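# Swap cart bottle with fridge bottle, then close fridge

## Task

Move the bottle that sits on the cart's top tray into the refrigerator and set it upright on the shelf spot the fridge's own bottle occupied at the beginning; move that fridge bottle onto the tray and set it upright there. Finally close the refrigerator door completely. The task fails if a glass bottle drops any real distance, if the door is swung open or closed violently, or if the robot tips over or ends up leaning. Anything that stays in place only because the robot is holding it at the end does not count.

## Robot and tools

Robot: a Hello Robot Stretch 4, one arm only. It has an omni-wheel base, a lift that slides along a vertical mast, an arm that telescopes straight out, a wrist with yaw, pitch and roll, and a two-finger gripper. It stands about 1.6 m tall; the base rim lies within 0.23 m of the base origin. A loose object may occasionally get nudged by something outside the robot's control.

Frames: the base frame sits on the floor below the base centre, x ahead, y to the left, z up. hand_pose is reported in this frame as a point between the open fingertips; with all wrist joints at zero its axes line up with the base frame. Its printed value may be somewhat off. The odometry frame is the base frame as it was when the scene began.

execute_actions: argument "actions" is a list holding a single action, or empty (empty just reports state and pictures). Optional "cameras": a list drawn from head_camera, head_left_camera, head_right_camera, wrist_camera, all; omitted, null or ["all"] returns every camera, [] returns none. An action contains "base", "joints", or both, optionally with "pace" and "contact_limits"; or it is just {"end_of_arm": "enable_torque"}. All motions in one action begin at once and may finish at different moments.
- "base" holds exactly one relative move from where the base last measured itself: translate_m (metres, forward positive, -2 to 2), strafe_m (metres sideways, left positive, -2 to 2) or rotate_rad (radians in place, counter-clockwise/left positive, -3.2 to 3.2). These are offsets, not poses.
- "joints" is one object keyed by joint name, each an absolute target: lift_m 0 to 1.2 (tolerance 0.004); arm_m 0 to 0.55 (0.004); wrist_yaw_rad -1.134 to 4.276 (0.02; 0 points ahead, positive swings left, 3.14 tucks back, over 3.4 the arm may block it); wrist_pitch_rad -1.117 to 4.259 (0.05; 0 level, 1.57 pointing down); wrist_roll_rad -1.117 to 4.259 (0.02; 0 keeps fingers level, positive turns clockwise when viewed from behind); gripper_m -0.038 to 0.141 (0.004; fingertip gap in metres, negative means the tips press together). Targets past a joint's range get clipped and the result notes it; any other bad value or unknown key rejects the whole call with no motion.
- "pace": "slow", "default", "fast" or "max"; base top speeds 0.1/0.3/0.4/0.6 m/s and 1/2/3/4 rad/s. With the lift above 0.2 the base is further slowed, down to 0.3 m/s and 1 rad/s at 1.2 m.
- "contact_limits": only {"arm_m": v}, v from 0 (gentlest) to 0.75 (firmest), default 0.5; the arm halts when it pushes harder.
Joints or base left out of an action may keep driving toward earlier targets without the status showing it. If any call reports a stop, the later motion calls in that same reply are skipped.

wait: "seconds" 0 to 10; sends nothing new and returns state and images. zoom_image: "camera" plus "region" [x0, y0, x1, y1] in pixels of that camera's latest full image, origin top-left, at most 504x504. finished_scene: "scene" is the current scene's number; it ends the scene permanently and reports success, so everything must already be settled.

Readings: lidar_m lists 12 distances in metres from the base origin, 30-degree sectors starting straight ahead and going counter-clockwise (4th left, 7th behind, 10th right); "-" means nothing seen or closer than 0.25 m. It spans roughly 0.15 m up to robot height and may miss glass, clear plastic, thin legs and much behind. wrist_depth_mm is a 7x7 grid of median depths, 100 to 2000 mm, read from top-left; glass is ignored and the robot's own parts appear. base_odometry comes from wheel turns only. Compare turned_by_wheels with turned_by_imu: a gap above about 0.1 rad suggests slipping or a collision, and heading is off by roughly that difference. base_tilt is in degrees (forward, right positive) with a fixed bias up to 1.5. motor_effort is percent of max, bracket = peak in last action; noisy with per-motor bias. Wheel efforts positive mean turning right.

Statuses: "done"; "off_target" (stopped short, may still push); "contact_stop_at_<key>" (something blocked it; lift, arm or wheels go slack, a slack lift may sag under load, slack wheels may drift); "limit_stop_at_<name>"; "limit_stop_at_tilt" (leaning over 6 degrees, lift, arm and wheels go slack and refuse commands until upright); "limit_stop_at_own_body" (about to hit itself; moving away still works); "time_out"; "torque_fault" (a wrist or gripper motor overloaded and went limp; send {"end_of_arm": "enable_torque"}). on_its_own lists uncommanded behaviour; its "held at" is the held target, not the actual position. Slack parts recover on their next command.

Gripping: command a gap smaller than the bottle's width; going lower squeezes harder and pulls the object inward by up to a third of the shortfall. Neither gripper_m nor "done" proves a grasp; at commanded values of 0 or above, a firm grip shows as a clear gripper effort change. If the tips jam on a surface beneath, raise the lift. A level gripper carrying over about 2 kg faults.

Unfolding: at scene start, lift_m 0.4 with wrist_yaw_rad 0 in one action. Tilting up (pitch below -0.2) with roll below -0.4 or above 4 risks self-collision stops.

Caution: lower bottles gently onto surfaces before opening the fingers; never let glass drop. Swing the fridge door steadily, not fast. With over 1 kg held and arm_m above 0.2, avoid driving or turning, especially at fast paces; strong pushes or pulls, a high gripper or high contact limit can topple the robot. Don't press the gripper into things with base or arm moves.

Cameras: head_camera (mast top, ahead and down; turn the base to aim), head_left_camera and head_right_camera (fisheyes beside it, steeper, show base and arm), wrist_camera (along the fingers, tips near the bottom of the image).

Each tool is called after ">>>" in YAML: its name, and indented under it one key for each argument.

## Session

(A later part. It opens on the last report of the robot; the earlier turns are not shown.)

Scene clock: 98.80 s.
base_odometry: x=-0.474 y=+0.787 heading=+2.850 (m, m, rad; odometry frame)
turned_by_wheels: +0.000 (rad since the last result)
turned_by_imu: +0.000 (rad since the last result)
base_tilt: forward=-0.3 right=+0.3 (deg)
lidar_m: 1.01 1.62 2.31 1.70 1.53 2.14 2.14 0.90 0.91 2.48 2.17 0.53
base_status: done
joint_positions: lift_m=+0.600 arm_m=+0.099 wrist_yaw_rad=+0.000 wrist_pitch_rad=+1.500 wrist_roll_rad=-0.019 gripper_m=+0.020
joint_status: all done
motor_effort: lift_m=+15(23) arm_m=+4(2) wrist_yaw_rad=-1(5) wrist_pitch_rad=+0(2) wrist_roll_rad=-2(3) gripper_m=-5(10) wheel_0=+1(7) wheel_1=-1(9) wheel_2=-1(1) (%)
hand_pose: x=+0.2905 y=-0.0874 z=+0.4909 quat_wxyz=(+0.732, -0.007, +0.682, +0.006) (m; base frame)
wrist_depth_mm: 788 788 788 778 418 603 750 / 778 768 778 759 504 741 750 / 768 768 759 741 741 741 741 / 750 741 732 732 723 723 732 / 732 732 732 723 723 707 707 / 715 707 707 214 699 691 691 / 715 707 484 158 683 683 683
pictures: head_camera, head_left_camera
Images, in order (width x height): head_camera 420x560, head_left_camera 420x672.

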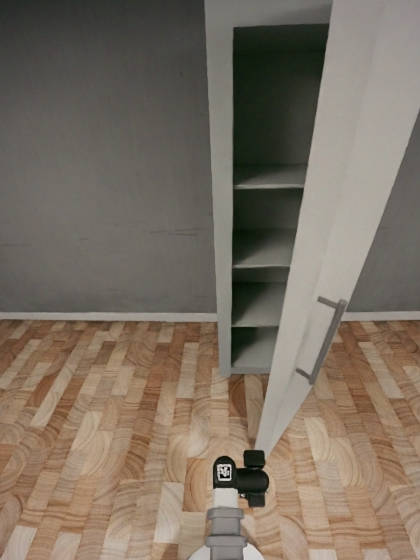

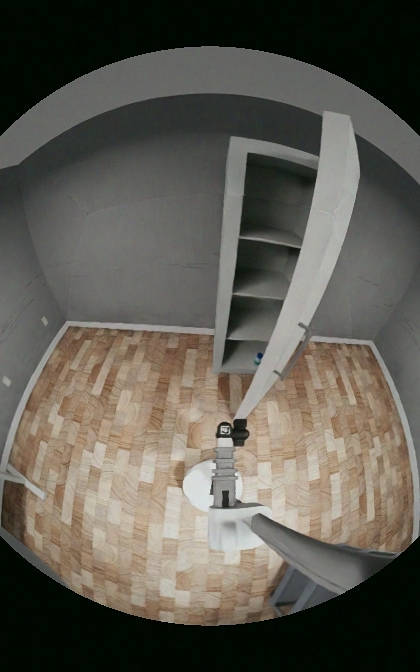

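>>> execute_actions:
  actions:
    - {"base":{"strafe_m":0.015},"joints":{"arm_m":0.39,"lift_m":0.45}}
  cameras: ["head_camera"]

>>> execute_actions:
  actions:
    - {"base":{"strafe_m":-0.17},"pace":"slow"}
  cameras: ["head_camera"]

>>> execute_actions:
  actions:
    - {"joints":{"arm_m":0.2,"lift_m":0.3,"wrist_pitch_rad":0.4}}
  cameras: ["head_camera","wrist_camera"]

Scene clock: 105.07 s.
base_odometry: x=-0.478 y=+0.773 heading=+2.850 (m, m, rad; odometry frame)
turned_by_wheels: +0.000 (rad since the last result)
turned_by_imu: +0.001 (rad since the last result)
base_tilt: forward=-0.3 right=+0.4 (deg)
lidar_m: 1.02 1.64 2.29 1.69 1.50 2.13 2.14 0.89 0.91 2.47 2.18 0.51
base_status: done
joint_positions: lift_m=+0.450 arm_m=+0.389 wrist_yaw_rad=+0.000 wrist_pitch_rad=+1.500 wrist_roll_rad=-0.019 gripper_m=+0.020
joint_status: all done
motor_effort: lift_m=+15(15) arm_m=+4(6) wrist_yaw_rad=+0(1) wrist_pitch_rad=-1(3) wrist_roll_rad=-3(4) gripper_m=-2(9) wheel_0=+1(5) wheel_1=-1(7) wheel_2=-1(3) (%)
hand_pose: x=+0.5806 y=-0.0874 z=+0.3409 quat_wxyz=(+0.732, -0.007, +0.682, +0.006) (m; base frame)
wrist_depth_mm: 621 609 615 615 609 597 603 / 615 615 603 597 597 591 591 / 597 597 597 591 585 580 397 / 591 585 580 574 569 462 287 / 574 580 574 569 564 320 233 / 564 564 559 214 319 246 190 / 559 554 549 158 544 188 -
pictures: head_camera
Images, in order (width x height): head_camera 420x560.

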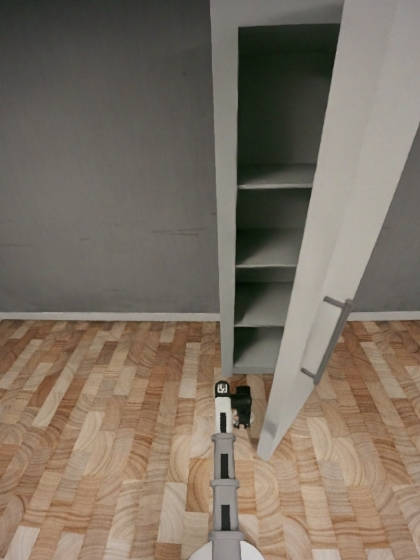

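Scene clock: 107.90 s.
base_odometry: x=-0.429 y=+0.935 heading=+2.850 (m, m, rad; odometry frame)
turned_by_wheels: +0.000 (rad since the last result)
turned_by_imu: +0.001 (rad since the last result)
base_tilt: forward=-0.3 right=+0.3 (deg)
lidar_m: 1.00 1.65 2.32 1.69 1.68 2.17 1.13 0.79 1.05 2.32 2.18 0.42
base_status: done
joint_positions: lift_m=+0.450 arm_m=+0.389 wrist_yaw_rad=+0.000 wrist_pitch_rad=+1.500 wrist_roll_rad=-0.019 gripper_m=+0.020
joint_status: not commanded
motor_effort: lift_m=+15(15) arm_m=+3(4) wrist_yaw_rad=+0(8) wrist_pitch_rad=+1(7) wrist_roll_rad=-3(1) gripper_m=-4(9) wheel_0=+1(7) wheel_1=-1(6) wheel_2=+0(1) (%)
hand_pose: x=+0.5808 y=-0.0874 z=+0.3409 quat_wxyz=(+0.732, -0.007, +0.682, +0.007) (m; base frame)
wrist_depth_mm: 621 615 615 615 609 603 424 / 615 609 603 603 597 591 366 / 597 603 597 585 585 512 317 / 591 585 580 580 569 424 279 / 580 574 574 569 559 355 252 / 569 564 554 213 418 306 229 / 559 559 549 158 387 248 207
pictures: head_camera
Images, in order (width x height): head_camera 420x560.

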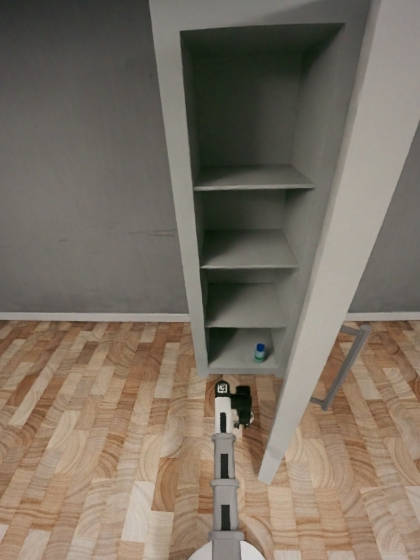

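Scene clock: 109.60 s.
base_odometry: x=-0.429 y=+0.935 heading=+2.850 (m, m, rad; odometry frame)
turned_by_wheels: +0.000 (rad since the last result)
turned_by_imu: +0.000 (rad since the last result)
base_tilt: forward=-0.2 right=+0.4 (deg)
lidar_m: 1.00 1.66 2.34 1.71 1.68 2.20 1.16 0.79 1.04 2.32 0.52 0.45
base_status: not commanded
joint_positions: lift_m=+0.300 arm_m=+0.201 wrist_yaw_rad=+0.000 wrist_pitch_rad=+0.403 wrist_roll_rad=-0.019 gripper_m=+0.020
joint_status: all done
motor_effort: lift_m=+15(16) arm_m=-4(5) wrist_yaw_rad=+1(1) wrist_pitch_rad=-8(14) wrist_roll_rad=-4(5) gripper_m=-6(3) wheel_0=+1(2) wheel_1=-1(1) wheel_2=+0(0) (%)
hand_pose: x=+0.6370 y=-0.0874 z=+0.3656 quat_wxyz=(+0.980, -0.009, +0.200, +0.002) (m; base frame)
wrist_depth_mm: 1138 1098 615 931 917 609 517 / 1160 1138 699 1025 976 654 521 / 1255 1229 707 1060 1025 668 504 / 1308 1255 723 1098 1025 654 488 / 1025 1025 707 788 707 661 466 / 788 798 707 215 683 683 449 / 654 647 621 158 615 627 430
pictures: head_camera, wrist_camera
Images, in order (width x height): head_camera 420x560, wrist_camera 616x392.

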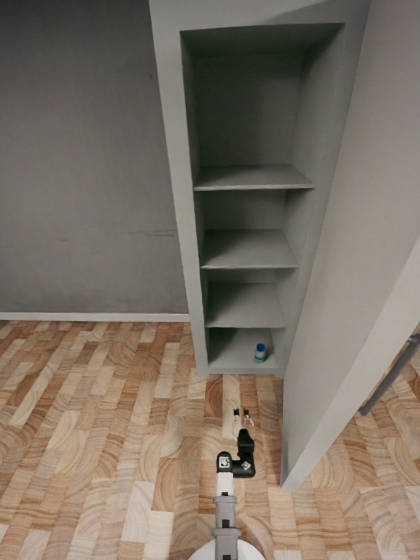

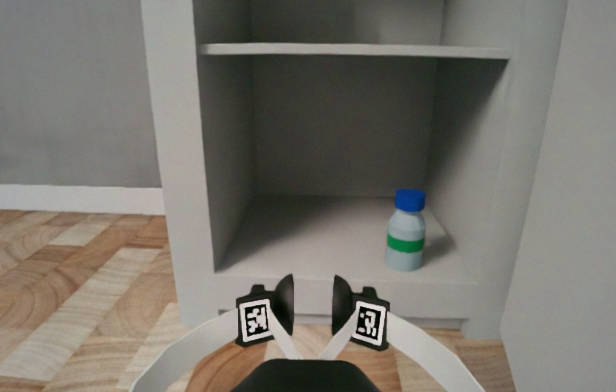

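>>> execute_actions:
  actions:
    - {"base":{"rotate_rad":-0.14},"joints":{"lift_m":0.2,"gripper_m":0.1}}
  cameras: []

>>> execute_actions:
  actions:
    - {"base":{"translate_m":0.22},"joints":{"lift_m":0.115,"arm_m":0.3}}
  cameras: ["head_camera","wrist_camera"]

Scene clock: 116.67 s.
base_odometry: x=-0.429 y=+0.935 heading=+2.710 (m, m, rad; odometry frame)
turned_by_wheels: -0.140 (rad since the last result)
turned_by_imu: -0.140 (rad since the last result)
base_tilt: forward=-0.3 right=+0.4 (deg)
lidar_m: 1.01 1.03 2.03 2.37 1.68 2.09 2.14 0.77 0.83 2.32 2.37 0.47
base_status: done
joint_positions: lift_m=+0.200 arm_m=+0.201 wrist_yaw_rad=+0.000 wrist_pitch_rad=+0.403 wrist_roll_rad=-0.019 gripper_m=+0.100
joint_status: all done
motor_effort: lift_m=+15(14) arm_m=-4(4) wrist_yaw_rad=+3(1) wrist_pitch_rad=-7(8) wrist_roll_rad=-1(2) gripper_m=-4(4) wheel_0=+1(7) wheel_1=+0(12) wheel_2=-2(7) (%)
hand_pose: x=+0.6370 y=-0.0875 z=+0.2656 quat_wxyz=(+0.980, -0.009, +0.200, +0.002) (m; base frame)
wrist_depth_mm: 530 699 960 976 654 413 289 / 798 691 1008 1025 654 415 281 / 1118 691 1042 1060 661 413 281 / 1060 691 809 707 683 413 279 / 809 661 668 691 699 407 277 / 634 640 211 654 217 368 278 / 521 517 521 147 517 336 277
pictures: none
No camera images: the call's "cameras" was empty. Leave "cameras" out to get every camera's image.

Scene clock: 118.83 s.
base_odometry: x=-0.629 y=+1.027 heading=+2.710 (m, m, rad; odometry frame)
turned_by_wheels: +0.000 (rad since the last result)
turned_by_imu: +0.001 (rad since the last result)
base_tilt: forward=-0.2 right=+0.3 (deg)
lidar_m: 0.78 0.79 1.75 2.40 1.80 2.07 2.37 0.96 1.19 2.30 0.26 0.37
base_status: done
joint_positions: lift_m=+0.115 arm_m=+0.299 wrist_yaw_rad=+0.000 wrist_pitch_rad=+0.402 wrist_roll_rad=-0.019 gripper_m=+0.100
joint_status: all done
motor_effort: lift_m=+15(16) arm_m=+4(2) wrist_yaw_rad=+1(1) wrist_pitch_rad=-7(8) wrist_roll_rad=-1(2) gripper_m=-4(3) wheel_0=-1(6) wheel_1=+0(2) wheel_2=+0(7) (%)
hand_pose: x=+0.7357 y=-0.0874 z=+0.1807 quat_wxyz=(+0.980, -0.009, +0.200, +0.002) (m; base frame)
wrist_depth_mm: 500 647 661 661 544 307 276 / 488 668 683 707 549 314 290 / 488 707 723 345 508 315 303 / 469 549 549 351 480 327 315 / 384 392 392 368 394 345 293 / 325 330 211 343 217 359 290 / 357 342 387 146 399 377 294
pictures: head_camera, wrist_camera
Images, in order (width x height): head_camera 420x560, wrist_camera 616x392.

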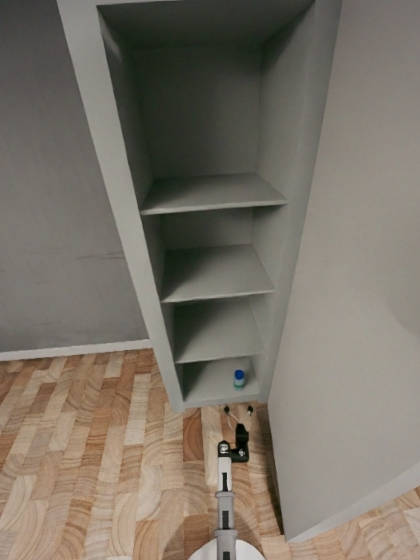

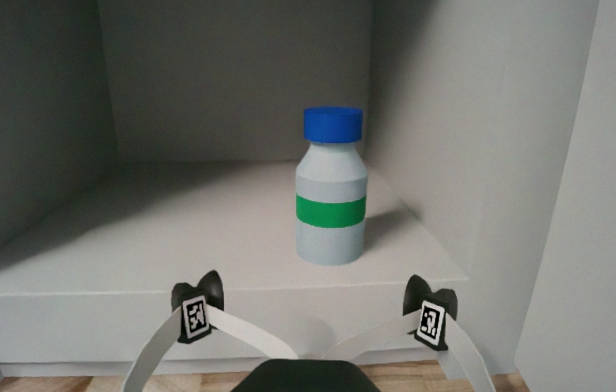

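>>> execute_actions:
  actions:
    - {"base":{"rotate_rad":-0.017},"joints":{"lift_m":0.106,"arm_m":0.45}}
  cameras: ["wrist_camera"]

Scene clock: 125.13 s.
base_odometry: x=-0.629 y=+1.027 heading=+2.693 (m, m, rad; odometry frame)
turned_by_wheels: -0.017 (rad since the last result)
turned_by_imu: -0.016 (rad since the last result)
base_tilt: forward=-0.3 right=+0.4 (deg)
lidar_m: 0.79 0.81 1.71 2.39 1.73 2.11 2.37 0.96 1.18 2.31 0.28 0.34
base_status: done
joint_positions: lift_m=+0.106 arm_m=+0.449 wrist_yaw_rad=+0.000 wrist_pitch_rad=+0.402 wrist_roll_rad=-0.019 gripper_m=+0.100
joint_status: all done
motor_effort: lift_m=+15(15) arm_m=+4(5) wrist_yaw_rad=+0(1) wrist_pitch_rad=-8(7) wrist_roll_rad=-1(0) gripper_m=-2(2) wheel_0=+0(0) wheel_1=+1(0) wheel_2=-1(0) (%)
hand_pose: x=+0.8856 y=-0.0874 z=+0.1717 quat_wxyz=(+0.980, -0.009, +0.200, +0.002) (m; base frame)
wrist_depth_mm: 496 508 521 530 430 251 191 / 517 535 544 559 436 254 194 / 535 559 574 191 404 256 196 / 488 521 517 200 410 260 198 / 368 370 370 199 347 262 198 / 282 286 211 208 215 248 199 / 234 231 235 146 230 226 199
pictures: wrist_camera
Images, in order (width x height): wrist_camera 616x392.

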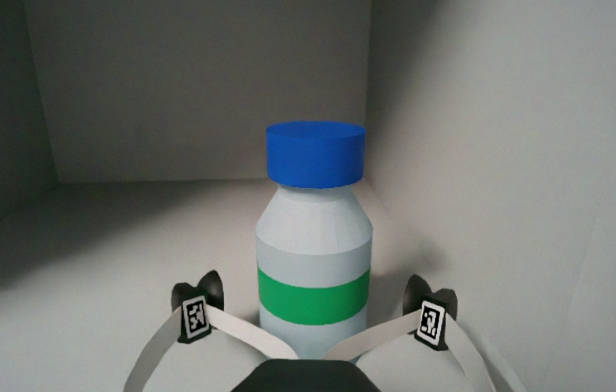

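>>> execute_actions:
  actions:
    - {"joints":{"arm_m":0.468,"lift_m":0.112,"gripper_m":0.015}}
  cameras: ["wrist_camera"]

>>> execute_actions:
  actions:
    - {"joints":{"lift_m":0.16,"arm_m":0.15}}
  cameras: ["wrist_camera","head_right_camera"]

Scene clock: 129.03 s.
base_odometry: x=-0.629 y=+1.027 heading=+2.693 (m, m, rad; odometry frame)
turned_by_wheels: +0.000 (rad since the last result)
turned_by_imu: +0.001 (rad since the last result)
base_tilt: forward=-0.2 right=+0.3 (deg)
lidar_m: 0.79 0.80 1.72 2.41 1.75 2.06 2.37 0.96 1.16 2.31 0.28 0.33
base_status: not commanded
joint_positions: lift_m=+0.112 arm_m=+0.467 wrist_yaw_rad=+0.000 wrist_pitch_rad=+0.406 wrist_roll_rad=-0.019 gripper_m=+0.016
joint_status: all done
motor_effort: lift_m=+27(27) arm_m=+4(3) wrist_yaw_rad=-1(1) wrist_pitch_rad=-18(18) wrist_roll_rad=-1(1) gripper_m=-25(28) wheel_0=-1(0) wheel_1=+1(1) wheel_2=-1(1) (%)
hand_pose: x=+0.9033 y=-0.0874 z=+0.1759 quat_wxyz=(+0.979, -0.009, +0.202, +0.002) (m; base frame)
wrist_depth_mm: 484 492 504 512 427 248 189 / 500 512 530 539 433 250 191 / 525 539 554 176 397 254 193 / 492 530 525 161 399 256 195 / 370 373 377 169 342 258 195 / 287 290 186 169 185 243 196 / 237 196 229 174 195 158 196
pictures: wrist_camera
Images, in order (width x height): wrist_camera 616x392.

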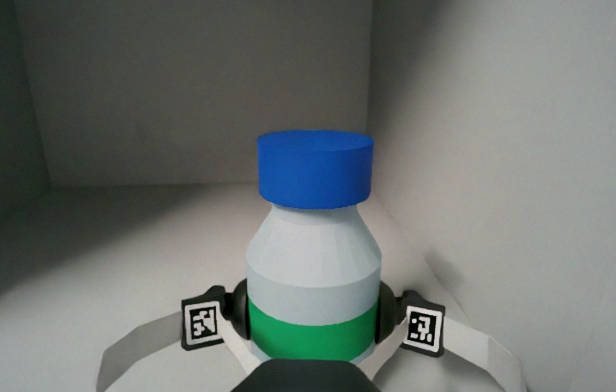

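Scene clock: 131.10 s.
base_odometry: x=-0.629 y=+1.027 heading=+2.693 (m, m, rad; odometry frame)
turned_by_wheels: +0.000 (rad since the last result)
turned_by_imu: +0.001 (rad since the last result)
base_tilt: forward=-0.2 right=+0.3 (deg)
lidar_m: 0.55 0.79 1.70 2.41 1.76 2.09 2.35 0.96 1.15 2.28 0.30 0.34
base_status: not commanded
joint_positions: lift_m=+0.159 arm_m=+0.151 wrist_yaw_rad=+0.000 wrist_pitch_rad=+0.406 wrist_roll_rad=-0.019 gripper_m=+0.016
joint_status: all done
motor_effort: lift_m=+27(29) arm_m=-5(6) wrist_yaw_rad=+1(1) wrist_pitch_rad=-18(18) wrist_roll_rad=-1(1) gripper_m=-26(26) wheel_0=+0(1) wheel_1=+1(1) wheel_2=-1(1) (%)
hand_pose: x=+0.5866 y=-0.0875 z=+0.2237 quat_wxyz=(+0.979, -0.009, +0.202, +0.002) (m; base frame)
wrist_depth_mm: 500 759 788 809 539 410 278 / 484 788 831 866 549 397 278 / 484 798 866 175 504 394 271 / 480 661 661 161 517 394 270 / 469 484 496 168 512 392 267 / 488 496 186 169 186 357 272 / 466 304 449 175 195 157 270
pictures: head_right_camera, wrist_camera
Images, in order (width x height): head_right_camera 420x672, wrist_camera 616x392.

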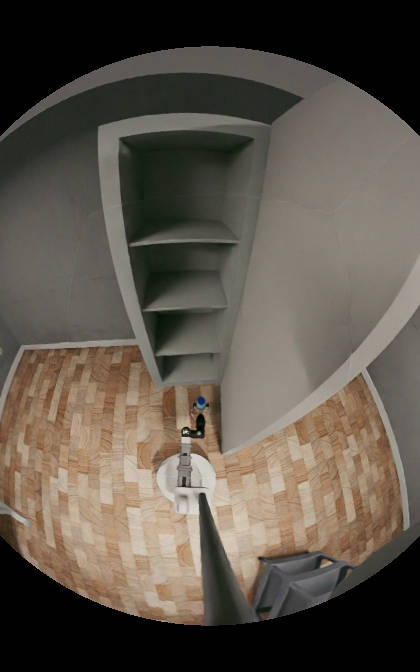

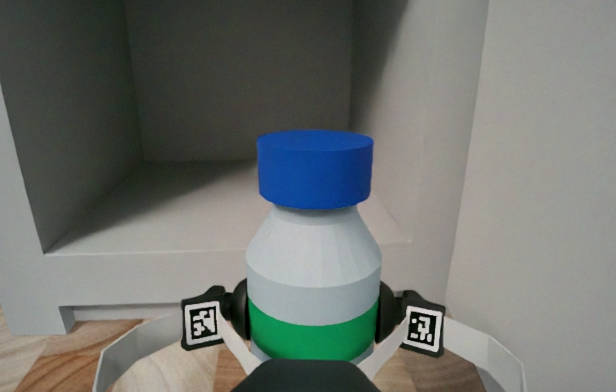

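>>> execute_actions:
  actions:
    - {"base":{"translate_m":-0.6},"joints":{"lift_m":0.6},"pace":"fast"}
  cameras: []

>>> execute_actions:
  actions:
    - {"base":{"rotate_rad":-0.8},"joints":{"lift_m":0.95,"arm_m":0.01},"pace":"fast"}
  cameras: []

>>> execute_actions:
  actions:
    - {"base":{"rotate_rad":-1.3}}
  cameras: ["head_camera","wrist_camera","head_left_camera"]

Scene clock: 138.90 s.
base_odometry: x=-0.088 y=+0.767 heading=+2.693 (m, m, rad; odometry frame)
turned_by_wheels: +0.000 (rad since the last result)
turned_by_imu: +0.001 (rad since the last result)
base_tilt: forward=-0.3 right=+0.4 (deg)
lidar_m: 0.54 1.97 2.47 1.57 1.57 1.92 1.75 0.71 0.58 0.92 2.39 0.82
base_status: done
joint_positions: lift_m=+0.599 arm_m=+0.151 wrist_yaw_rad=+0.000 wrist_pitch_rad=+0.406 wrist_roll_rad=-0.019 gripper_m=+0.016
joint_status: all done
motor_effort: lift_m=+27(31) arm_m=-4(4) wrist_yaw_rad=+1(1) wrist_pitch_rad=-18(18) wrist_roll_rad=-2(1) gripper_m=-27(25) wheel_0=+0(3) wheel_1=+2(8) wheel_2=-1(12) (%)
hand_pose: x=+0.5866 y=-0.0875 z=+0.6638 quat_wxyz=(+0.979, -0.009, +0.202, +0.002) (m; base frame)
wrist_depth_mm: 1397 1397 1281 1336 854 370 1576 / 1464 1464 1397 1430 831 392 1756 / 1537 1576 1182 175 707 410 1808 / 1661 1661 1576 161 699 439 1921 / 1661 1708 1281 169 603 462 1708 / 1281 1308 185 169 186 492 1281 / 1060 574 1008 175 195 158 1060
pictures: none
No camera images: the call's "cameras" was empty. Leave "cameras" out to get every camera's image.

Scene clock: 140.87 s.
base_odometry: x=-0.088 y=+0.767 heading=+1.892 (m, m, rad; odometry frame)
turned_by_wheels: -0.800 (rad since the last result)
turned_by_imu: -0.808 (rad since the last result)
base_tilt: forward=-0.2 right=+0.3 (deg)
lidar_m: 0.40 0.82 1.37 2.12 2.38 1.55 2.30 1.80 0.95 0.62 0.59 0.41
base_status: done
joint_positions: lift_m=+0.949 arm_m=+0.011 wrist_yaw_rad=+0.000 wrist_pitch_rad=+0.406 wrist_roll_rad=-0.019 gripper_m=+0.016
joint_status: all done
motor_effort: lift_m=+28(29) arm_m=-4(5) wrist_yaw_rad=+0(5) wrist_pitch_rad=-17(17) wrist_roll_rad=-2(3) gripper_m=-25(27) wheel_0=-1(4) wheel_1=-1(6) wheel_2=-2(8) (%)
hand_pose: x=+0.4466 y=-0.0874 z=+1.0138 quat_wxyz=(+0.979, -0.009, +0.202, +0.002) (m; base frame)
wrist_depth_mm: 1576 1863 - - - 1921 1708 / 1537 1921 - - - 1983 1808 / 1618 1983 - 175 - - 1808 / 1661 - - 161 - - 1921 / 634 - - 169 - - 1983 / 647 1921 186 169 185 1863 1921 / 683 788 1464 174 195 158 1499
pictures: none
No camera images: the call's "cameras" was empty. Leave "cameras" out to get every camera's image.

Scene clock: 142.87 s.
base_odometry: x=-0.088 y=+0.767 heading=+0.593 (m, m, rad; odometry frame)
turned_by_wheels: -1.300 (rad since the last result)
turned_by_imu: -1.311 (rad since the last result)
base_tilt: forward=-0.3 right=+0.4 (deg)
lidar_m: 0.39 0.73 2.43 0.84 0.91 1.97 2.47 1.53 1.54 1.94 1.76 0.45
base_status: done
joint_positions: lift_m=+0.949 arm_m=+0.011 wrist_yaw_rad=+0.000 wrist_pitch_rad=+0.406 wrist_roll_rad=-0.019 gripper_m=+0.016
joint_status: not commanded
motor_effort: lift_m=+28(28) arm_m=-4(4) wrist_yaw_rad=-1(2) wrist_pitch_rad=-17(16) wrist_roll_rad=-1(3) gripper_m=-25(24) wheel_0=+0(6) wheel_1=+1(6) wheel_2=+0(6) (%)
hand_pose: x=+0.4466 y=-0.0875 z=+1.0138 quat_wxyz=(+0.979, -0.009, +0.202, +0.002) (m; base frame)
wrist_depth_mm: 1808 1983 - - 1921 1576 1308 / 1808 - - - 1983 1618 1397 / 1921 - - 176 1983 1661 1397 / 1983 - 904 161 904 1618 1430 / - 831 741 169 699 640 1499 / 1863 564 185 169 185 668 1499 / 1499 307 477 175 195 158 1464
pictures: head_camera, head_left_camera, wrist_camera
Images, in order (width x height): head_camera 420x560, head_left_camera 420x672, wrist_camera 616x392.

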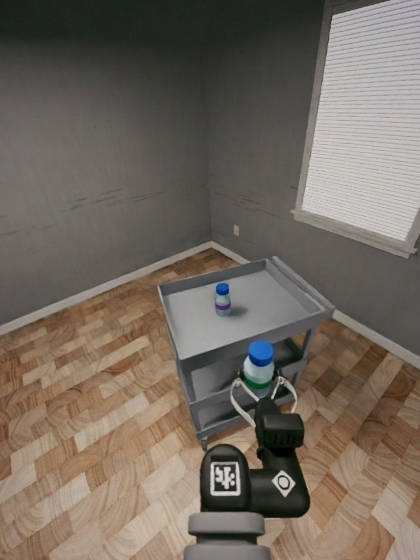

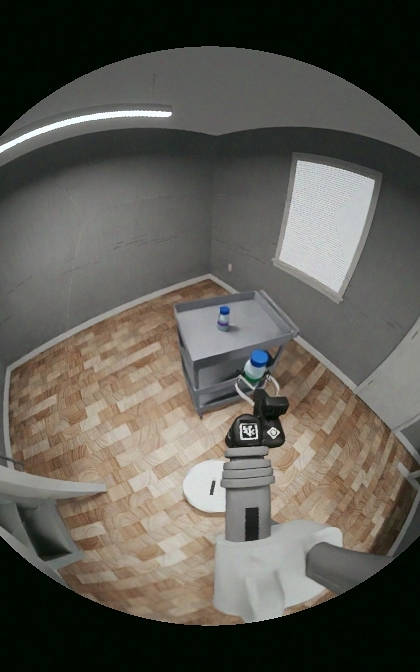

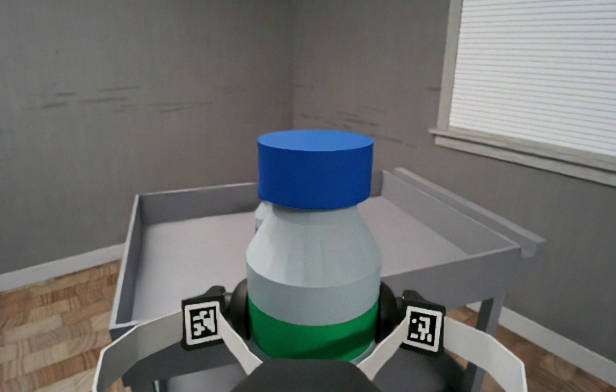

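>>> execute_actions:
  actions:
    - {"base":{"translate_m":0.25}}
  cameras: []

>>> execute_actions:
  actions:
    - {"base":{"rotate_rad":-0.15},"joints":{"arm_m":0.375,"lift_m":0.9,"wrist_pitch_rad":0.38}}
  cameras: ["head_camera","wrist_camera"]

Scene clock: 150.33 s.
base_odometry: x=+0.119 y=+0.907 heading=+0.592 (m, m, rad; odometry frame)
turned_by_wheels: +0.000 (rad since the last result)
turned_by_imu: +0.001 (rad since the last result)
base_tilt: forward=-0.3 right=+0.3 (deg)
lidar_m: 0.33 0.31 2.20 2.31 0.92 1.54 2.66 1.75 1.75 1.72 1.58 0.42
base_status: done
joint_positions: lift_m=+0.949 arm_m=+0.011 wrist_yaw_rad=+0.000 wrist_pitch_rad=+0.406 wrist_roll_rad=-0.019 gripper_m=+0.016
joint_status: not commanded
motor_effort: lift_m=+27(28) arm_m=-4(4) wrist_yaw_rad=+0(0) wrist_pitch_rad=-17(19) wrist_roll_rad=-2(3) gripper_m=-26(26) wheel_0=-1(5) wheel_1=-1(11) wheel_2=+1(5) (%)
hand_pose: x=+0.4467 y=-0.0874 z=+1.0137 quat_wxyz=(+0.979, -0.009, +0.202, +0.002) (m; base frame)
wrist_depth_mm: 1661 1863 - - 1708 1397 1182 / 1708 1921 - - 1808 1430 1229 / 1756 1983 - 175 1808 1464 1255 / 1808 - - 161 1708 1499 1281 / 1863 640 654 169 691 627 1308 / 549 564 186 169 185 549 480 / 436 303 445 174 195 158 452
pictures: none
No camera images: the call's "cameras" was empty. Leave "cameras" out to get every camera's image.

Scene clock: 152.53 s.
base_odometry: x=+0.119 y=+0.907 heading=+0.442 (m, m, rad; odometry frame)
turned_by_wheels: -0.150 (rad since the last result)
turned_by_imu: -0.151 (rad since the last result)
base_tilt: forward=-0.2 right=+0.3 (deg)
lidar_m: 0.37 0.33 2.20 2.47 0.92 1.54 2.41 1.88 1.75 1.90 1.62 0.53
base_status: done
joint_positions: lift_m=+0.900 arm_m=+0.374 wrist_yaw_rad=+0.000 wrist_pitch_rad=+0.386 wrist_roll_rad=-0.019 gripper_m=+0.016
joint_status: all done
motor_effort: lift_m=+16(27) arm_m=+4(6) wrist_yaw_rad=+0(3) wrist_pitch_rad=-17(22) wrist_roll_rad=-1(3) gripper_m=-28(25) wheel_0=+0(4) wheel_1=+0(8) wheel_2=-1(3) (%)
hand_pose: x=+0.8125 y=-0.0874 z=+0.9700 quat_wxyz=(+0.981, -0.009, +0.192, +0.002) (m; base frame)
wrist_depth_mm: 1499 1708 1863 1464 1255 1025 878 / 1499 1756 1983 1537 1281 1078 931 / 1537 1863 - 175 1255 1078 960 / 1618 1921 - 161 1336 1138 960 / 1708 1983 - 169 1336 1205 1025 / 1708 1863 185 169 186 1229 1078 / 322 248 375 174 195 158 1078
pictures: head_camera, wrist_camera
Images, in order (width x height): head_camera 420x560, wrist_camera 616x392.

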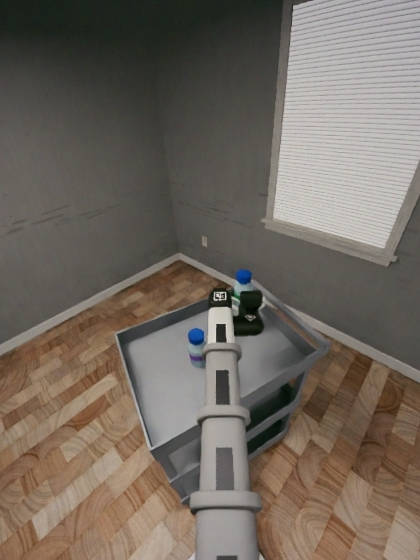

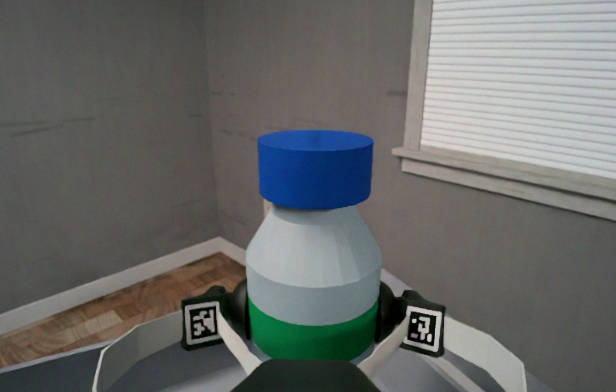

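>>> execute_actions:
  actions:
    - {"joints":{"arm_m":0.30,"lift_m":0.82}}
  cameras: ["head_camera","wrist_camera"]

>>> zoom_image:
  camera: "head_camera"
  region: [110, 260, 340, 460]

Scene clock: 156.13 s.
base_odometry: x=+0.119 y=+0.907 heading=+0.442 (m, m, rad; odometry frame)
turned_by_wheels: +0.000 (rad since the last result)
turned_by_imu: +0.001 (rad since the last result)
base_tilt: forward=-0.2 right=+0.3 (deg)
lidar_m: 0.36 0.33 2.18 2.48 0.92 1.53 2.39 1.89 1.73 1.90 1.61 0.51
base_status: not commanded
joint_positions: lift_m=+0.820 arm_m=+0.301 wrist_yaw_rad=+0.000 wrist_pitch_rad=+0.386 wrist_roll_rad=-0.019 gripper_m=+0.016
joint_status: all done
motor_effort: lift_m=+16(16) arm_m=-4(7) wrist_yaw_rad=+1(1) wrist_pitch_rad=-18(18) wrist_roll_rad=-3(3) gripper_m=-24(25) wheel_0=+0(0) wheel_1=+0(0) wheel_2=-1(1) (%)
hand_pose: x=+0.7388 y=-0.0874 z=+0.8899 quat_wxyz=(+0.981, -0.009, +0.192, +0.002) (m; base frame)
wrist_depth_mm: 1537 1756 1921 1576 1281 1078 931 / 1537 1863 - 1618 1336 1118 976 / 1618 1921 - 175 1336 1160 991 / 1708 1983 - 161 480 1182 1008 / 353 384 421 169 373 355 1042 / 347 368 185 169 185 297 273 / 300 225 289 175 195 157 254
pictures: head_camera, wrist_camera
Images, in order (width x height): head_camera 420x560, wrist_camera 616x392.

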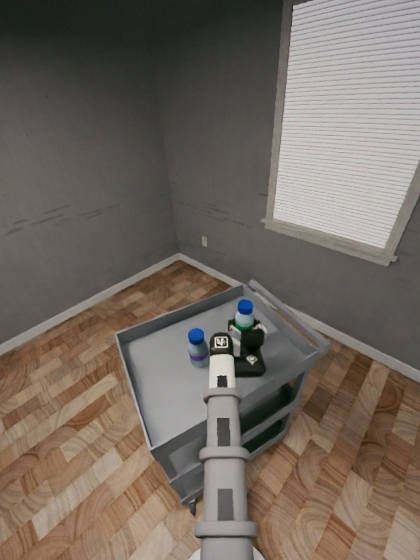

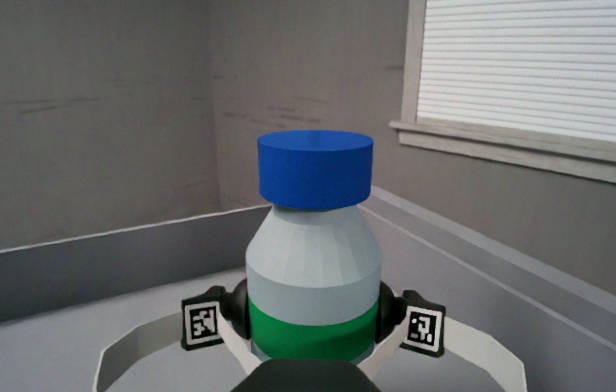

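Region (110, 260, 340, 460) of head_camera's 420x560 image, scaled by 2.191, with more detail than that image has; it fills the top 438 rows of this view, and the rest is white.

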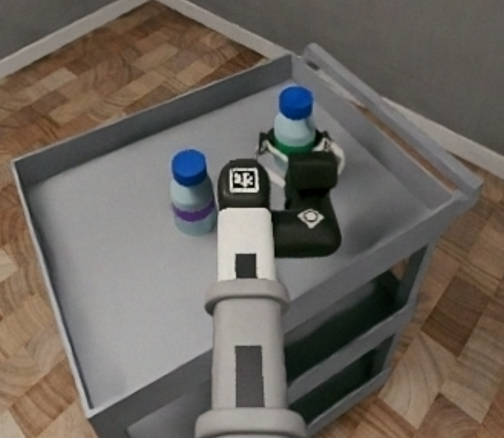

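>>> execute_actions:
  actions:
    - {"joints":{"lift_m":0.774}}
  cameras: []

>>> execute_actions:
  actions:
    - {"joints":{"lift_m":0.765},"pace":"slow"}
  cameras: []

Scene clock: 160.13 s.
base_odometry: x=+0.119 y=+0.907 heading=+0.442 (m, m, rad; odometry frame)
turned_by_wheels: +0.000 (rad since the last result)
turned_by_imu: +0.001 (rad since the last result)
base_tilt: forward=-0.2 right=+0.4 (deg)
lidar_m: 0.36 0.33 2.18 2.47 0.90 1.56 2.39 1.91 1.73 1.88 1.61 0.49
base_status: not commanded
joint_positions: lift_m=+0.774 arm_m=+0.301 wrist_yaw_rad=+0.000 wrist_pitch_rad=+0.386 wrist_roll_rad=-0.019 gripper_m=+0.016
joint_status: all done
motor_effort: lift_m=+16(18) arm_m=-4(4) wrist_yaw_rad=+1(1) wrist_pitch_rad=-18(19) wrist_roll_rad=-3(0) gripper_m=-27(21) wheel_0=+1(1) wheel_1=+0(0) wheel_2=-1(0) (%)
hand_pose: x=+0.7388 y=-0.0874 z=+0.8439 quat_wxyz=(+0.981, -0.009, +0.192, +0.002) (m; base frame)
wrist_depth_mm: 1537 1756 1983 1537 1281 1060 946 / 1576 1808 - 1661 1336 1098 976 / 1618 1921 - 175 1308 1098 976 / 347 379 413 161 379 359 1025 / 338 364 387 169 345 293 255 / 290 294 185 169 186 283 250 / 239 198 231 175 195 157 242
pictures: none
No camera images: the call's "cameras" was empty. Leave "cameras" out to get every camera's image.

Scene clock: 160.83 s.
base_odometry: x=+0.119 y=+0.907 heading=+0.442 (m, m, rad; odometry frame)
turned_by_wheels: +0.000 (rad since the last result)
turned_by_imu: +0.000 (rad since the last result)
base_tilt: forward=-0.2 right=+0.3 (deg)
lidar_m: 0.38 0.32 2.18 2.47 0.90 1.54 2.40 1.86 1.73 1.91 1.62 0.52
base_status: not commanded
joint_positions: lift_m=+0.766 arm_m=+0.301 wrist_yaw_rad=+0.000 wrist_pitch_rad=+0.381 wrist_roll_rad=-0.019 gripper_m=+0.016
joint_status: all done
motor_effort: lift_m=+14(17) arm_m=-4(4) wrist_yaw_rad=+1(0) wrist_pitch_rad=-3(18) wrist_roll_rad=+0(1) gripper_m=-22(23) wheel_0=+0(1) wheel_1=+0(0) wheel_2=-1(1) (%)
hand_pose: x=+0.7394 y=-0.0875 z=+0.8366 quat_wxyz=(+0.982, -0.009, +0.189, +0.002) (m; base frame)
wrist_depth_mm: 1576 1808 1921 1537 1255 1078 946 / 1537 1921 1983 1618 1336 1118 960 / 1661 1863 - 174 1308 1160 1008 / 343 375 407 160 377 343 1008 / 338 364 377 168 342 290 253 / 283 287 185 169 185 278 250 / 233 193 223 175 206 157 236
pictures: none
No camera images: the call's "cameras" was empty. Leave "cameras" out to get every camera's image.

>>> execute_actions:
  actions:
    - {"joints":{"gripper_m":0.05,"arm_m":0.289,"lift_m":0.770},"pace":"slow"}
  cameras: ["wrist_camera"]

>>> execute_actions:
  actions:
    - {"joints":{"gripper_m":0.105,"arm_m":0.284,"lift_m":0.773}}
  cameras: ["wrist_camera"]

>>> execute_actions:
  actions:
    - {"joints":{"lift_m":0.91,"arm_m":0.2,"wrist_pitch_rad":0.4}}
  cameras: ["wrist_camera","head_camera"]

Scene clock: 165.57 s.
base_odometry: x=+0.119 y=+0.907 heading=+0.442 (m, m, rad; odometry frame)
turned_by_wheels: +0.000 (rad since the last result)
turned_by_imu: +0.001 (rad since the last result)
base_tilt: forward=-0.2 right=+0.3 (deg)
lidar_m: 0.36 0.33 2.18 2.48 0.90 1.54 2.40 1.87 1.74 1.88 1.62 0.50
base_status: not commanded
joint_positions: lift_m=+0.770 arm_m=+0.290 wrist_yaw_rad=+0.000 wrist_pitch_rad=+0.382 wrist_roll_rad=-0.019 gripper_m=+0.050
joint_status: all done
motor_effort: lift_m=+26(28) arm_m=-4(5) wrist_yaw_rad=-1(2) wrist_pitch_rad=-5(12) wrist_roll_rad=-5(2) gripper_m=-11(21) wheel_0=+0(0) wheel_1=+0(0) wheel_2=-1(1) (%)
hand_pose: x=+0.7283 y=-0.0875 z=+0.8403 quat_wxyz=(+0.982, -0.009, +0.190, +0.002) (m; base frame)
wrist_depth_mm: 1537 1808 1983 1576 1308 1098 946 / 1618 1863 - 1661 1336 1138 976 / 1661 1921 - 191 1336 1138 991 / 351 384 418 172 392 353 1025 / 347 373 382 180 349 298 257 / 289 291 196 182 194 282 255 / 237 228 229 186 230 229 240
pictures: wrist_camera
Images, in order (width x height): wrist_camera 616x392.

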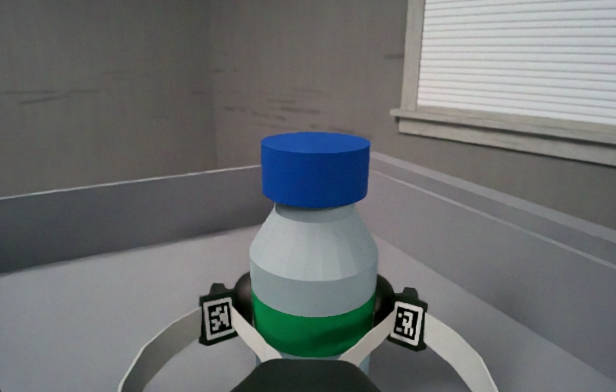

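Scene clock: 166.97 s.
base_odometry: x=+0.119 y=+0.907 heading=+0.442 (m, m, rad; odometry frame)
turned_by_wheels: +0.000 (rad since the last result)
turned_by_imu: +0.000 (rad since the last result)
base_tilt: forward=-0.2 right=+0.4 (deg)
lidar_m: 0.36 0.33 2.18 2.50 0.92 1.53 2.42 1.87 1.74 1.88 1.61 0.51
base_status: not commanded
joint_positions: lift_m=+0.773 arm_m=+0.285 wrist_yaw_rad=+0.000 wrist_pitch_rad=+0.383 wrist_roll_rad=-0.019 gripper_m=+0.105
joint_status: all done
motor_effort: lift_m=+27(27) arm_m=-4(4) wrist_yaw_rad=+1(1) wrist_pitch_rad=-9(12) wrist_roll_rad=-1(0) gripper_m=+0(15) wheel_0=+0(0) wheel_1=+0(0) wheel_2=+0(1) (%)
hand_pose: x=+0.7232 y=-0.0874 z=+0.8430 quat_wxyz=(+0.982, -0.009, +0.190, +0.002) (m; base frame)
wrist_depth_mm: 1537 1808 1983 1576 1281 1078 946 / 1576 1863 - 1661 1366 1118 976 / 1618 1921 - 202 1336 1138 991 / 355 384 427 176 397 355 1025 / 349 377 389 184 355 300 257 / 291 293 202 186 202 285 257 / 238 237 240 143 237 236 243
pictures: wrist_camera
Images, in order (width x height): wrist_camera 616x392.

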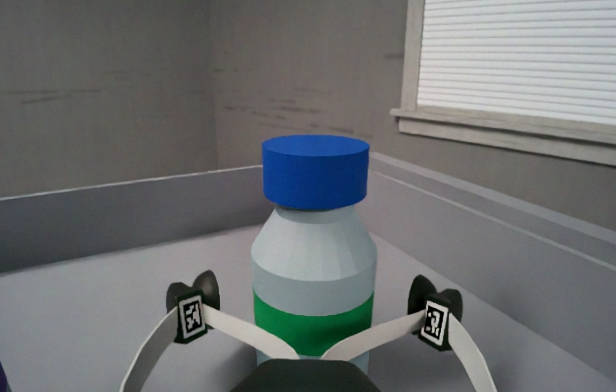

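Scene clock: 168.60 s.
base_odometry: x=+0.119 y=+0.907 heading=+0.442 (m, m, rad; odometry frame)
turned_by_wheels: +0.000 (rad since the last result)
turned_by_imu: +0.000 (rad since the last result)
base_tilt: forward=-0.3 right=+0.3 (deg)
lidar_m: 0.36 0.32 2.20 2.50 0.91 1.53 2.42 1.85 1.75 1.87 1.61 0.52
base_status: not commanded
joint_positions: lift_m=+0.910 arm_m=+0.201 wrist_yaw_rad=+0.000 wrist_pitch_rad=+0.402 wrist_roll_rad=-0.019 gripper_m=+0.105
joint_status: all done
motor_effort: lift_m=+26(27) arm_m=-4(5) wrist_yaw_rad=+0(0) wrist_pitch_rad=-8(7) wrist_roll_rad=+0(3) gripper_m=-1(1) wheel_0=+0(1) wheel_1=+0(0) wheel_2=+0(0) (%)
hand_pose: x=+0.6371 y=-0.0874 z=+0.9748 quat_wxyz=(+0.980, -0.009, +0.200, +0.002) (m; base frame)
wrist_depth_mm: 1576 1863 - 1618 1366 1160 991 / 1576 1921 - 1708 1397 1160 1025 / 1708 - - 1808 1464 1229 1060 / 1808 - - 1863 1537 1281 1098 / 1808 - 559 585 544 1281 1160 / 430 477 213 312 459 397 1160 / 230 394 413 143 413 345 345
pictures: head_camera, wrist_camera
Images, in order (width x height): head_camera 420x560, wrist_camera 616x392.

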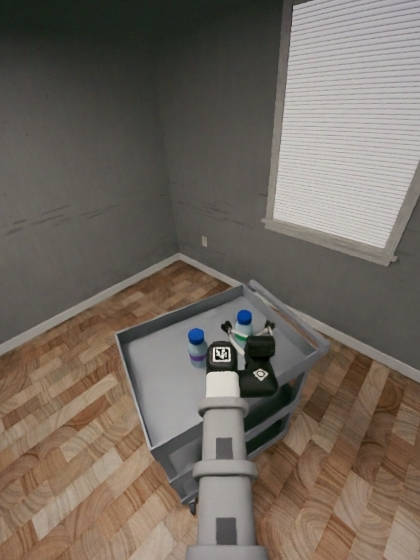

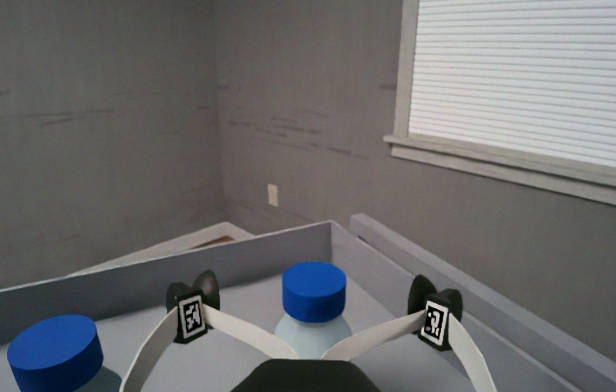

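>>> execute_actions:
  actions:
    - {"base":{"rotate_rad":0.274},"joints":{"arm_m":0.17}}
  cameras: ["wrist_camera"]

Scene clock: 176.07 s.
base_odometry: x=+0.119 y=+0.907 heading=+0.717 (m, m, rad; odometry frame)
turned_by_wheels: +0.274 (rad since the last result)
turned_by_imu: +0.278 (rad since the last result)
base_tilt: forward=-0.2 right=+0.4 (deg)
lidar_m: 0.33 0.35 2.25 2.21 0.90 2.18 2.64 1.73 1.80 1.69 0.70 0.40
base_status: done
joint_positions: lift_m=+0.910 arm_m=+0.171 wrist_yaw_rad=+0.000 wrist_pitch_rad=+0.402 wrist_roll_rad=-0.019 gripper_m=+0.105
joint_status: all done
motor_effort: lift_m=+26(26) arm_m=-4(4) wrist_yaw_rad=-1(1) wrist_pitch_rad=-7(7) wrist_roll_rad=-2(0) gripper_m=-3(2) wheel_0=-1(4) wheel_1=+1(3) wheel_2=+2(2) (%)
hand_pose: x=+0.6071 y=-0.0874 z=+0.9748 quat_wxyz=(+0.980, -0.009, +0.200, +0.002) (m; base frame)
wrist_depth_mm: 1499 1661 1863 - 1863 1430 1182 / 1576 1756 1863 - 1863 1499 1229 / 1618 1808 - - 1983 1537 1229 / 1708 1863 - - - 1576 1308 / 1756 1921 - - 549 569 521 / 1042 466 213 466 473 488 282 / 379 402 415 144 413 301 285
pictures: wrist_camera
Images, in order (width x height): wrist_camera 616x392.

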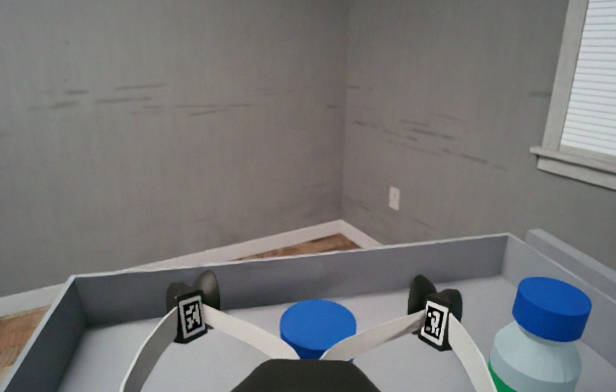

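>>> execute_actions:
  actions:
    - {"base":{"rotate_rad":-0.006},"joints":{"lift_m":0.778,"arm_m":0.18}}
  cameras: ["wrist_camera"]

Scene clock: 180.17 s.
base_odometry: x=+0.119 y=+0.907 heading=+0.711 (m, m, rad; odometry frame)
turned_by_wheels: -0.006 (rad since the last result)
turned_by_imu: -0.005 (rad since the last result)
base_tilt: forward=-0.2 right=+0.3 (deg)
lidar_m: 0.35 0.33 2.27 0.98 0.92 2.18 2.68 1.73 1.82 1.70 0.70 0.42
base_status: done
joint_positions: lift_m=+0.778 arm_m=+0.179 wrist_yaw_rad=+0.000 wrist_pitch_rad=+0.402 wrist_roll_rad=-0.019 gripper_m=+0.105
joint_status: all done
motor_effort: lift_m=+15(24) arm_m=+4(7) wrist_yaw_rad=+0(2) wrist_pitch_rad=-8(8) wrist_roll_rad=-2(4) gripper_m=+5(2) wheel_0=-1(2) wheel_1=+0(4) wheel_2=+0(2) (%)
hand_pose: x=+0.6156 y=-0.0874 z=+0.8437 quat_wxyz=(+0.980, -0.009, +0.200, +0.002) (m; base frame)
wrist_depth_mm: 1499 1618 1863 - 1863 1430 1182 / 1499 1708 1921 - 1863 1464 1229 / 1618 1808 1983 207 1863 1430 521 / 399 415 439 204 484 504 252 / 362 384 382 203 366 387 249 / 291 294 213 212 220 285 257 / 241 239 242 143 242 236 249
pictures: wrist_camera
Images, in order (width x height): wrist_camera 616x392.

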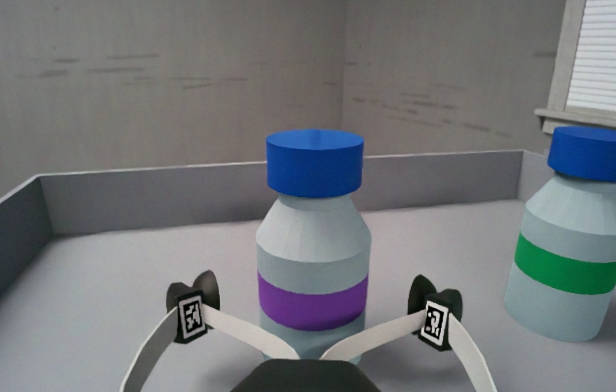

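>>> execute_actions:
  actions:
    - {"joints":{"arm_m":0.203,"gripper_m":0.015}}
  cameras: ["wrist_camera"]

>>> execute_actions:
  actions:
    - {"joints":{"lift_m":0.89}}
  cameras: ["wrist_camera"]

Scene clock: 184.83 s.
base_odometry: x=+0.119 y=+0.907 heading=+0.711 (m, m, rad; odometry frame)
turned_by_wheels: +0.000 (rad since the last result)
turned_by_imu: +0.001 (rad since the last result)
base_tilt: forward=-0.2 right=+0.3 (deg)
lidar_m: 0.33 0.34 2.25 0.97 0.92 2.18 2.67 1.73 1.80 1.69 0.69 0.38
base_status: not commanded
joint_positions: lift_m=+0.778 arm_m=+0.202 wrist_yaw_rad=+0.000 wrist_pitch_rad=+0.406 wrist_roll_rad=-0.019 gripper_m=+0.016
joint_status: all done
motor_effort: lift_m=+16(16) arm_m=+4(2) wrist_yaw_rad=-1(1) wrist_pitch_rad=-19(19) wrist_roll_rad=-1(1) gripper_m=-25(27) wheel_0=-1(1) wheel_1=+0(0) wheel_2=+0(0) (%)
hand_pose: x=+0.6382 y=-0.0873 z=+0.8425 quat_wxyz=(+0.979, -0.009, +0.202, +0.002) (m; base frame)
wrist_depth_mm: 1464 1661 1808 1983 1863 1397 1160 / 1499 1708 1863 - 1863 1464 1205 / 1576 1756 1983 178 1808 1464 1182 / 382 399 418 156 462 488 452 / 359 373 377 166 357 377 244 / 286 291 185 164 183 291 247 / 238 196 229 169 206 157 239
pictures: wrist_camera
Images, in order (width x height): wrist_camera 616x392.

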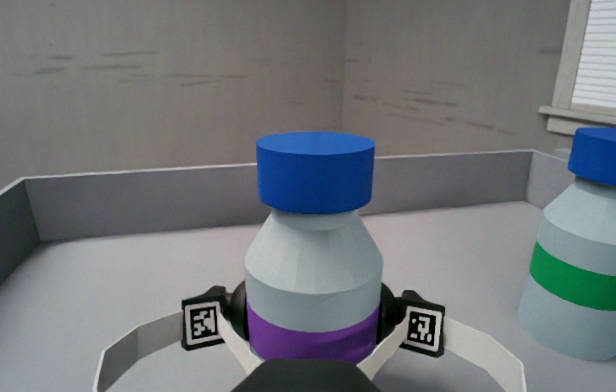

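Scene clock: 186.33 s.
base_odometry: x=+0.119 y=+0.907 heading=+0.711 (m, m, rad; odometry frame)
turned_by_wheels: +0.000 (rad since the last result)
turned_by_imu: +0.000 (rad since the last result)
base_tilt: forward=-0.2 right=+0.3 (deg)
lidar_m: 0.34 0.33 2.26 0.98 0.89 2.18 2.65 1.73 1.80 1.70 0.69 0.40
base_status: not commanded
joint_positions: lift_m=+0.889 arm_m=+0.202 wrist_yaw_rad=+0.000 wrist_pitch_rad=+0.407 wrist_roll_rad=-0.019 gripper_m=+0.016
joint_status: all done
motor_effort: lift_m=+28(29) arm_m=+4(4) wrist_yaw_rad=+0(3) wrist_pitch_rad=-18(20) wrist_roll_rad=-2(2) gripper_m=-24(27) wheel_0=-2(1) wheel_1=+0(0) wheel_2=+0(0) (%)
hand_pose: x=+0.6382 y=-0.0874 z=+0.9535 quat_wxyz=(+0.979, -0.009, +0.202, +0.002) (m; base frame)
wrist_depth_mm: 1499 1576 1808 - 1863 1430 1160 / 1537 1708 1863 - 1863 1430 1205 / 1618 1756 1983 178 1863 1499 1182 / 1661 1808 - 157 1921 1537 1281 / 1708 1921 - 166 504 530 492 / 415 439 185 164 183 469 265 / 375 264 368 169 273 157 260
pictures: wrist_camera
Images, in order (width x height): wrist_camera 616x392.

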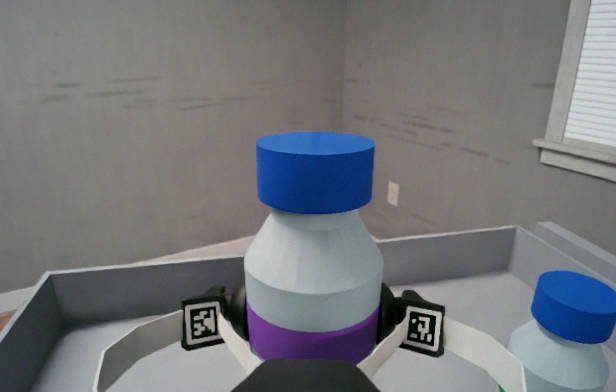

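>>> execute_actions:
  actions:
    - {"base":{"translate_m":-0.26},"joints":{"arm_m":0.02}}
  cameras: []

>>> execute_actions:
  actions:
    - {"base":{"rotate_rad":1.982},"joints":{"lift_m":0.5}}
  cameras: []

>>> execute_actions:
  actions:
    - {"base":{"translate_m":0.6},"joints":{"lift_m":0.16,"arm_m":0.25,"wrist_pitch_rad":0.38}}
  cameras: ["wrist_camera","head_camera"]

Scene clock: 194.23 s.
base_odometry: x=-0.078 y=+0.737 heading=+0.711 (m, m, rad; odometry frame)
turned_by_wheels: +0.000 (rad since the last result)
turned_by_imu: +0.001 (rad since the last result)
base_tilt: forward=-0.2 right=+0.3 (deg)
lidar_m: 0.40 2.39 2.48 0.85 1.39 2.01 2.41 1.52 1.56 1.82 1.73 0.68
base_status: done
joint_positions: lift_m=+0.889 arm_m=+0.021 wrist_yaw_rad=+0.000 wrist_pitch_rad=+0.407 wrist_roll_rad=-0.019 gripper_m=+0.016
joint_status: all done
motor_effort: lift_m=+28(28) arm_m=-4(5) wrist_yaw_rad=+1(1) wrist_pitch_rad=-20(19) wrist_roll_rad=-2(2) gripper_m=-24(24) wheel_0=+0(7) wheel_1=+1(4) wheel_2=+0(4) (%)
hand_pose: x=+0.4565 y=-0.0875 z=+0.9535 quat_wxyz=(+0.979, -0.009, +0.202, +0.002) (m; base frame)
wrist_depth_mm: 1708 1921 - - - 1708 1397 / 1808 - - - - 1756 1397 / 1983 - - 178 - 1756 1464 / 1983 - 820 156 691 778 1430 / - - 615 166 484 512 544 / 1756 1618 185 164 183 1618 1464 / 1464 314 750 169 473 157 1430
pictures: none
No camera images: the call's "cameras" was empty. Leave "cameras" out to get every camera's image.

Scene clock: 196.80 s.
base_odometry: x=-0.078 y=+0.737 heading=+2.692 (m, m, rad; odometry frame)
turned_by_wheels: +1.982 (rad since the last result)
turned_by_imu: +2.001 (rad since the last result)
base_tilt: forward=-0.3 right=+0.2 (deg)
lidar_m: 0.41 1.98 2.50 1.52 1.55 1.87 1.74 0.75 0.60 0.60 2.43 0.85
base_status: done
joint_positions: lift_m=+0.500 arm_m=+0.021 wrist_yaw_rad=+0.000 wrist_pitch_rad=+0.407 wrist_roll_rad=-0.019 gripper_m=+0.016
joint_status: all done
motor_effort: lift_m=+17(26) arm_m=-4(4) wrist_yaw_rad=-1(2) wrist_pitch_rad=-20(20) wrist_roll_rad=+1(1) gripper_m=-23(26) wheel_0=+0(7) wheel_1=+0(7) wheel_2=-1(9) (%)
hand_pose: x=+0.4566 y=-0.0874 z=+0.5644 quat_wxyz=(+0.979, -0.009, +0.202, +0.002) (m; base frame)
wrist_depth_mm: 1537 1576 1430 1499 960 517 1808 / 1618 1661 1430 1576 960 554 1863 / 1661 1708 1336 178 798 574 1983 / 1756 1808 1464 156 699 1808 - / 1430 1430 1336 166 691 1336 1499 / 1098 1118 185 165 183 1060 1118 / 904 517 891 169 455 157 917
pictures: none
No camera images: the call's "cameras" was empty. Leave "cameras" out to get every camera's image.

Scene clock: 200.27 s.
base_odometry: x=-0.618 y=+0.998 heading=+2.692 (m, m, rad; odometry frame)
turned_by_wheels: +0.000 (rad since the last result)
turned_by_imu: +0.001 (rad since the last result)
base_tilt: forward=-0.2 right=+0.4 (deg)
lidar_m: 0.62 0.79 1.76 2.38 1.74 2.11 2.35 0.94 1.10 2.33 0.32 0.35
base_status: done
joint_positions: lift_m=+0.160 arm_m=+0.249 wrist_yaw_rad=+0.000 wrist_pitch_rad=+0.387 wrist_roll_rad=-0.019 gripper_m=+0.016
joint_status: all done
motor_effort: lift_m=+17(17) arm_m=+4(5) wrist_yaw_rad=+0(1) wrist_pitch_rad=-19(23) wrist_roll_rad=-1(1) gripper_m=-25(28) wheel_0=-1(3) wheel_1=-1(7) wheel_2=+0(9) (%)
hand_pose: x=+0.6874 y=-0.0874 z=+0.2297 quat_wxyz=(+0.981, -0.009, +0.192, +0.002) (m; base frame)
wrist_depth_mm: 477 699 723 741 580 351 306 / 466 723 750 778 591 366 307 / 469 759 809 178 544 384 309 / 462 647 707 156 504 402 307 / 445 496 496 165 466 424 306 / 397 407 185 165 183 404 303 / 415 291 459 170 317 158 304
pictures: head_camera, wrist_camera
Images, in order (width x height): head_camera 420x560, wrist_camera 616x392.

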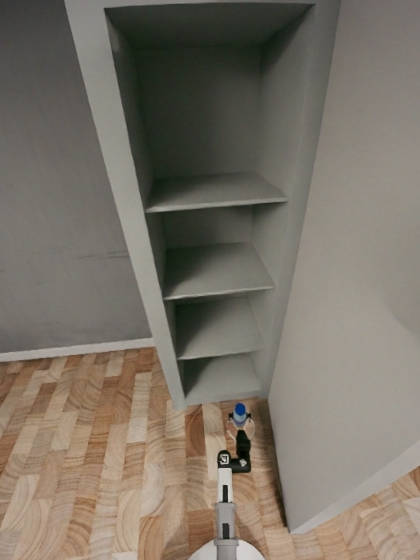

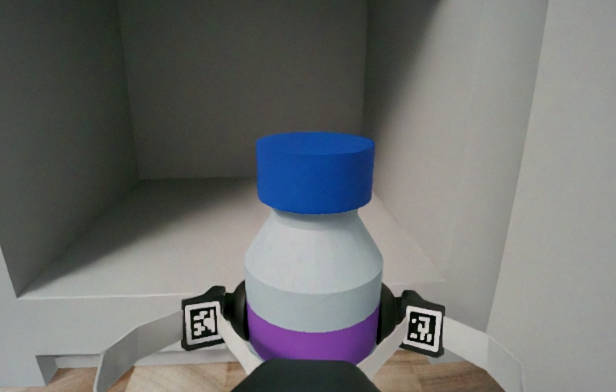

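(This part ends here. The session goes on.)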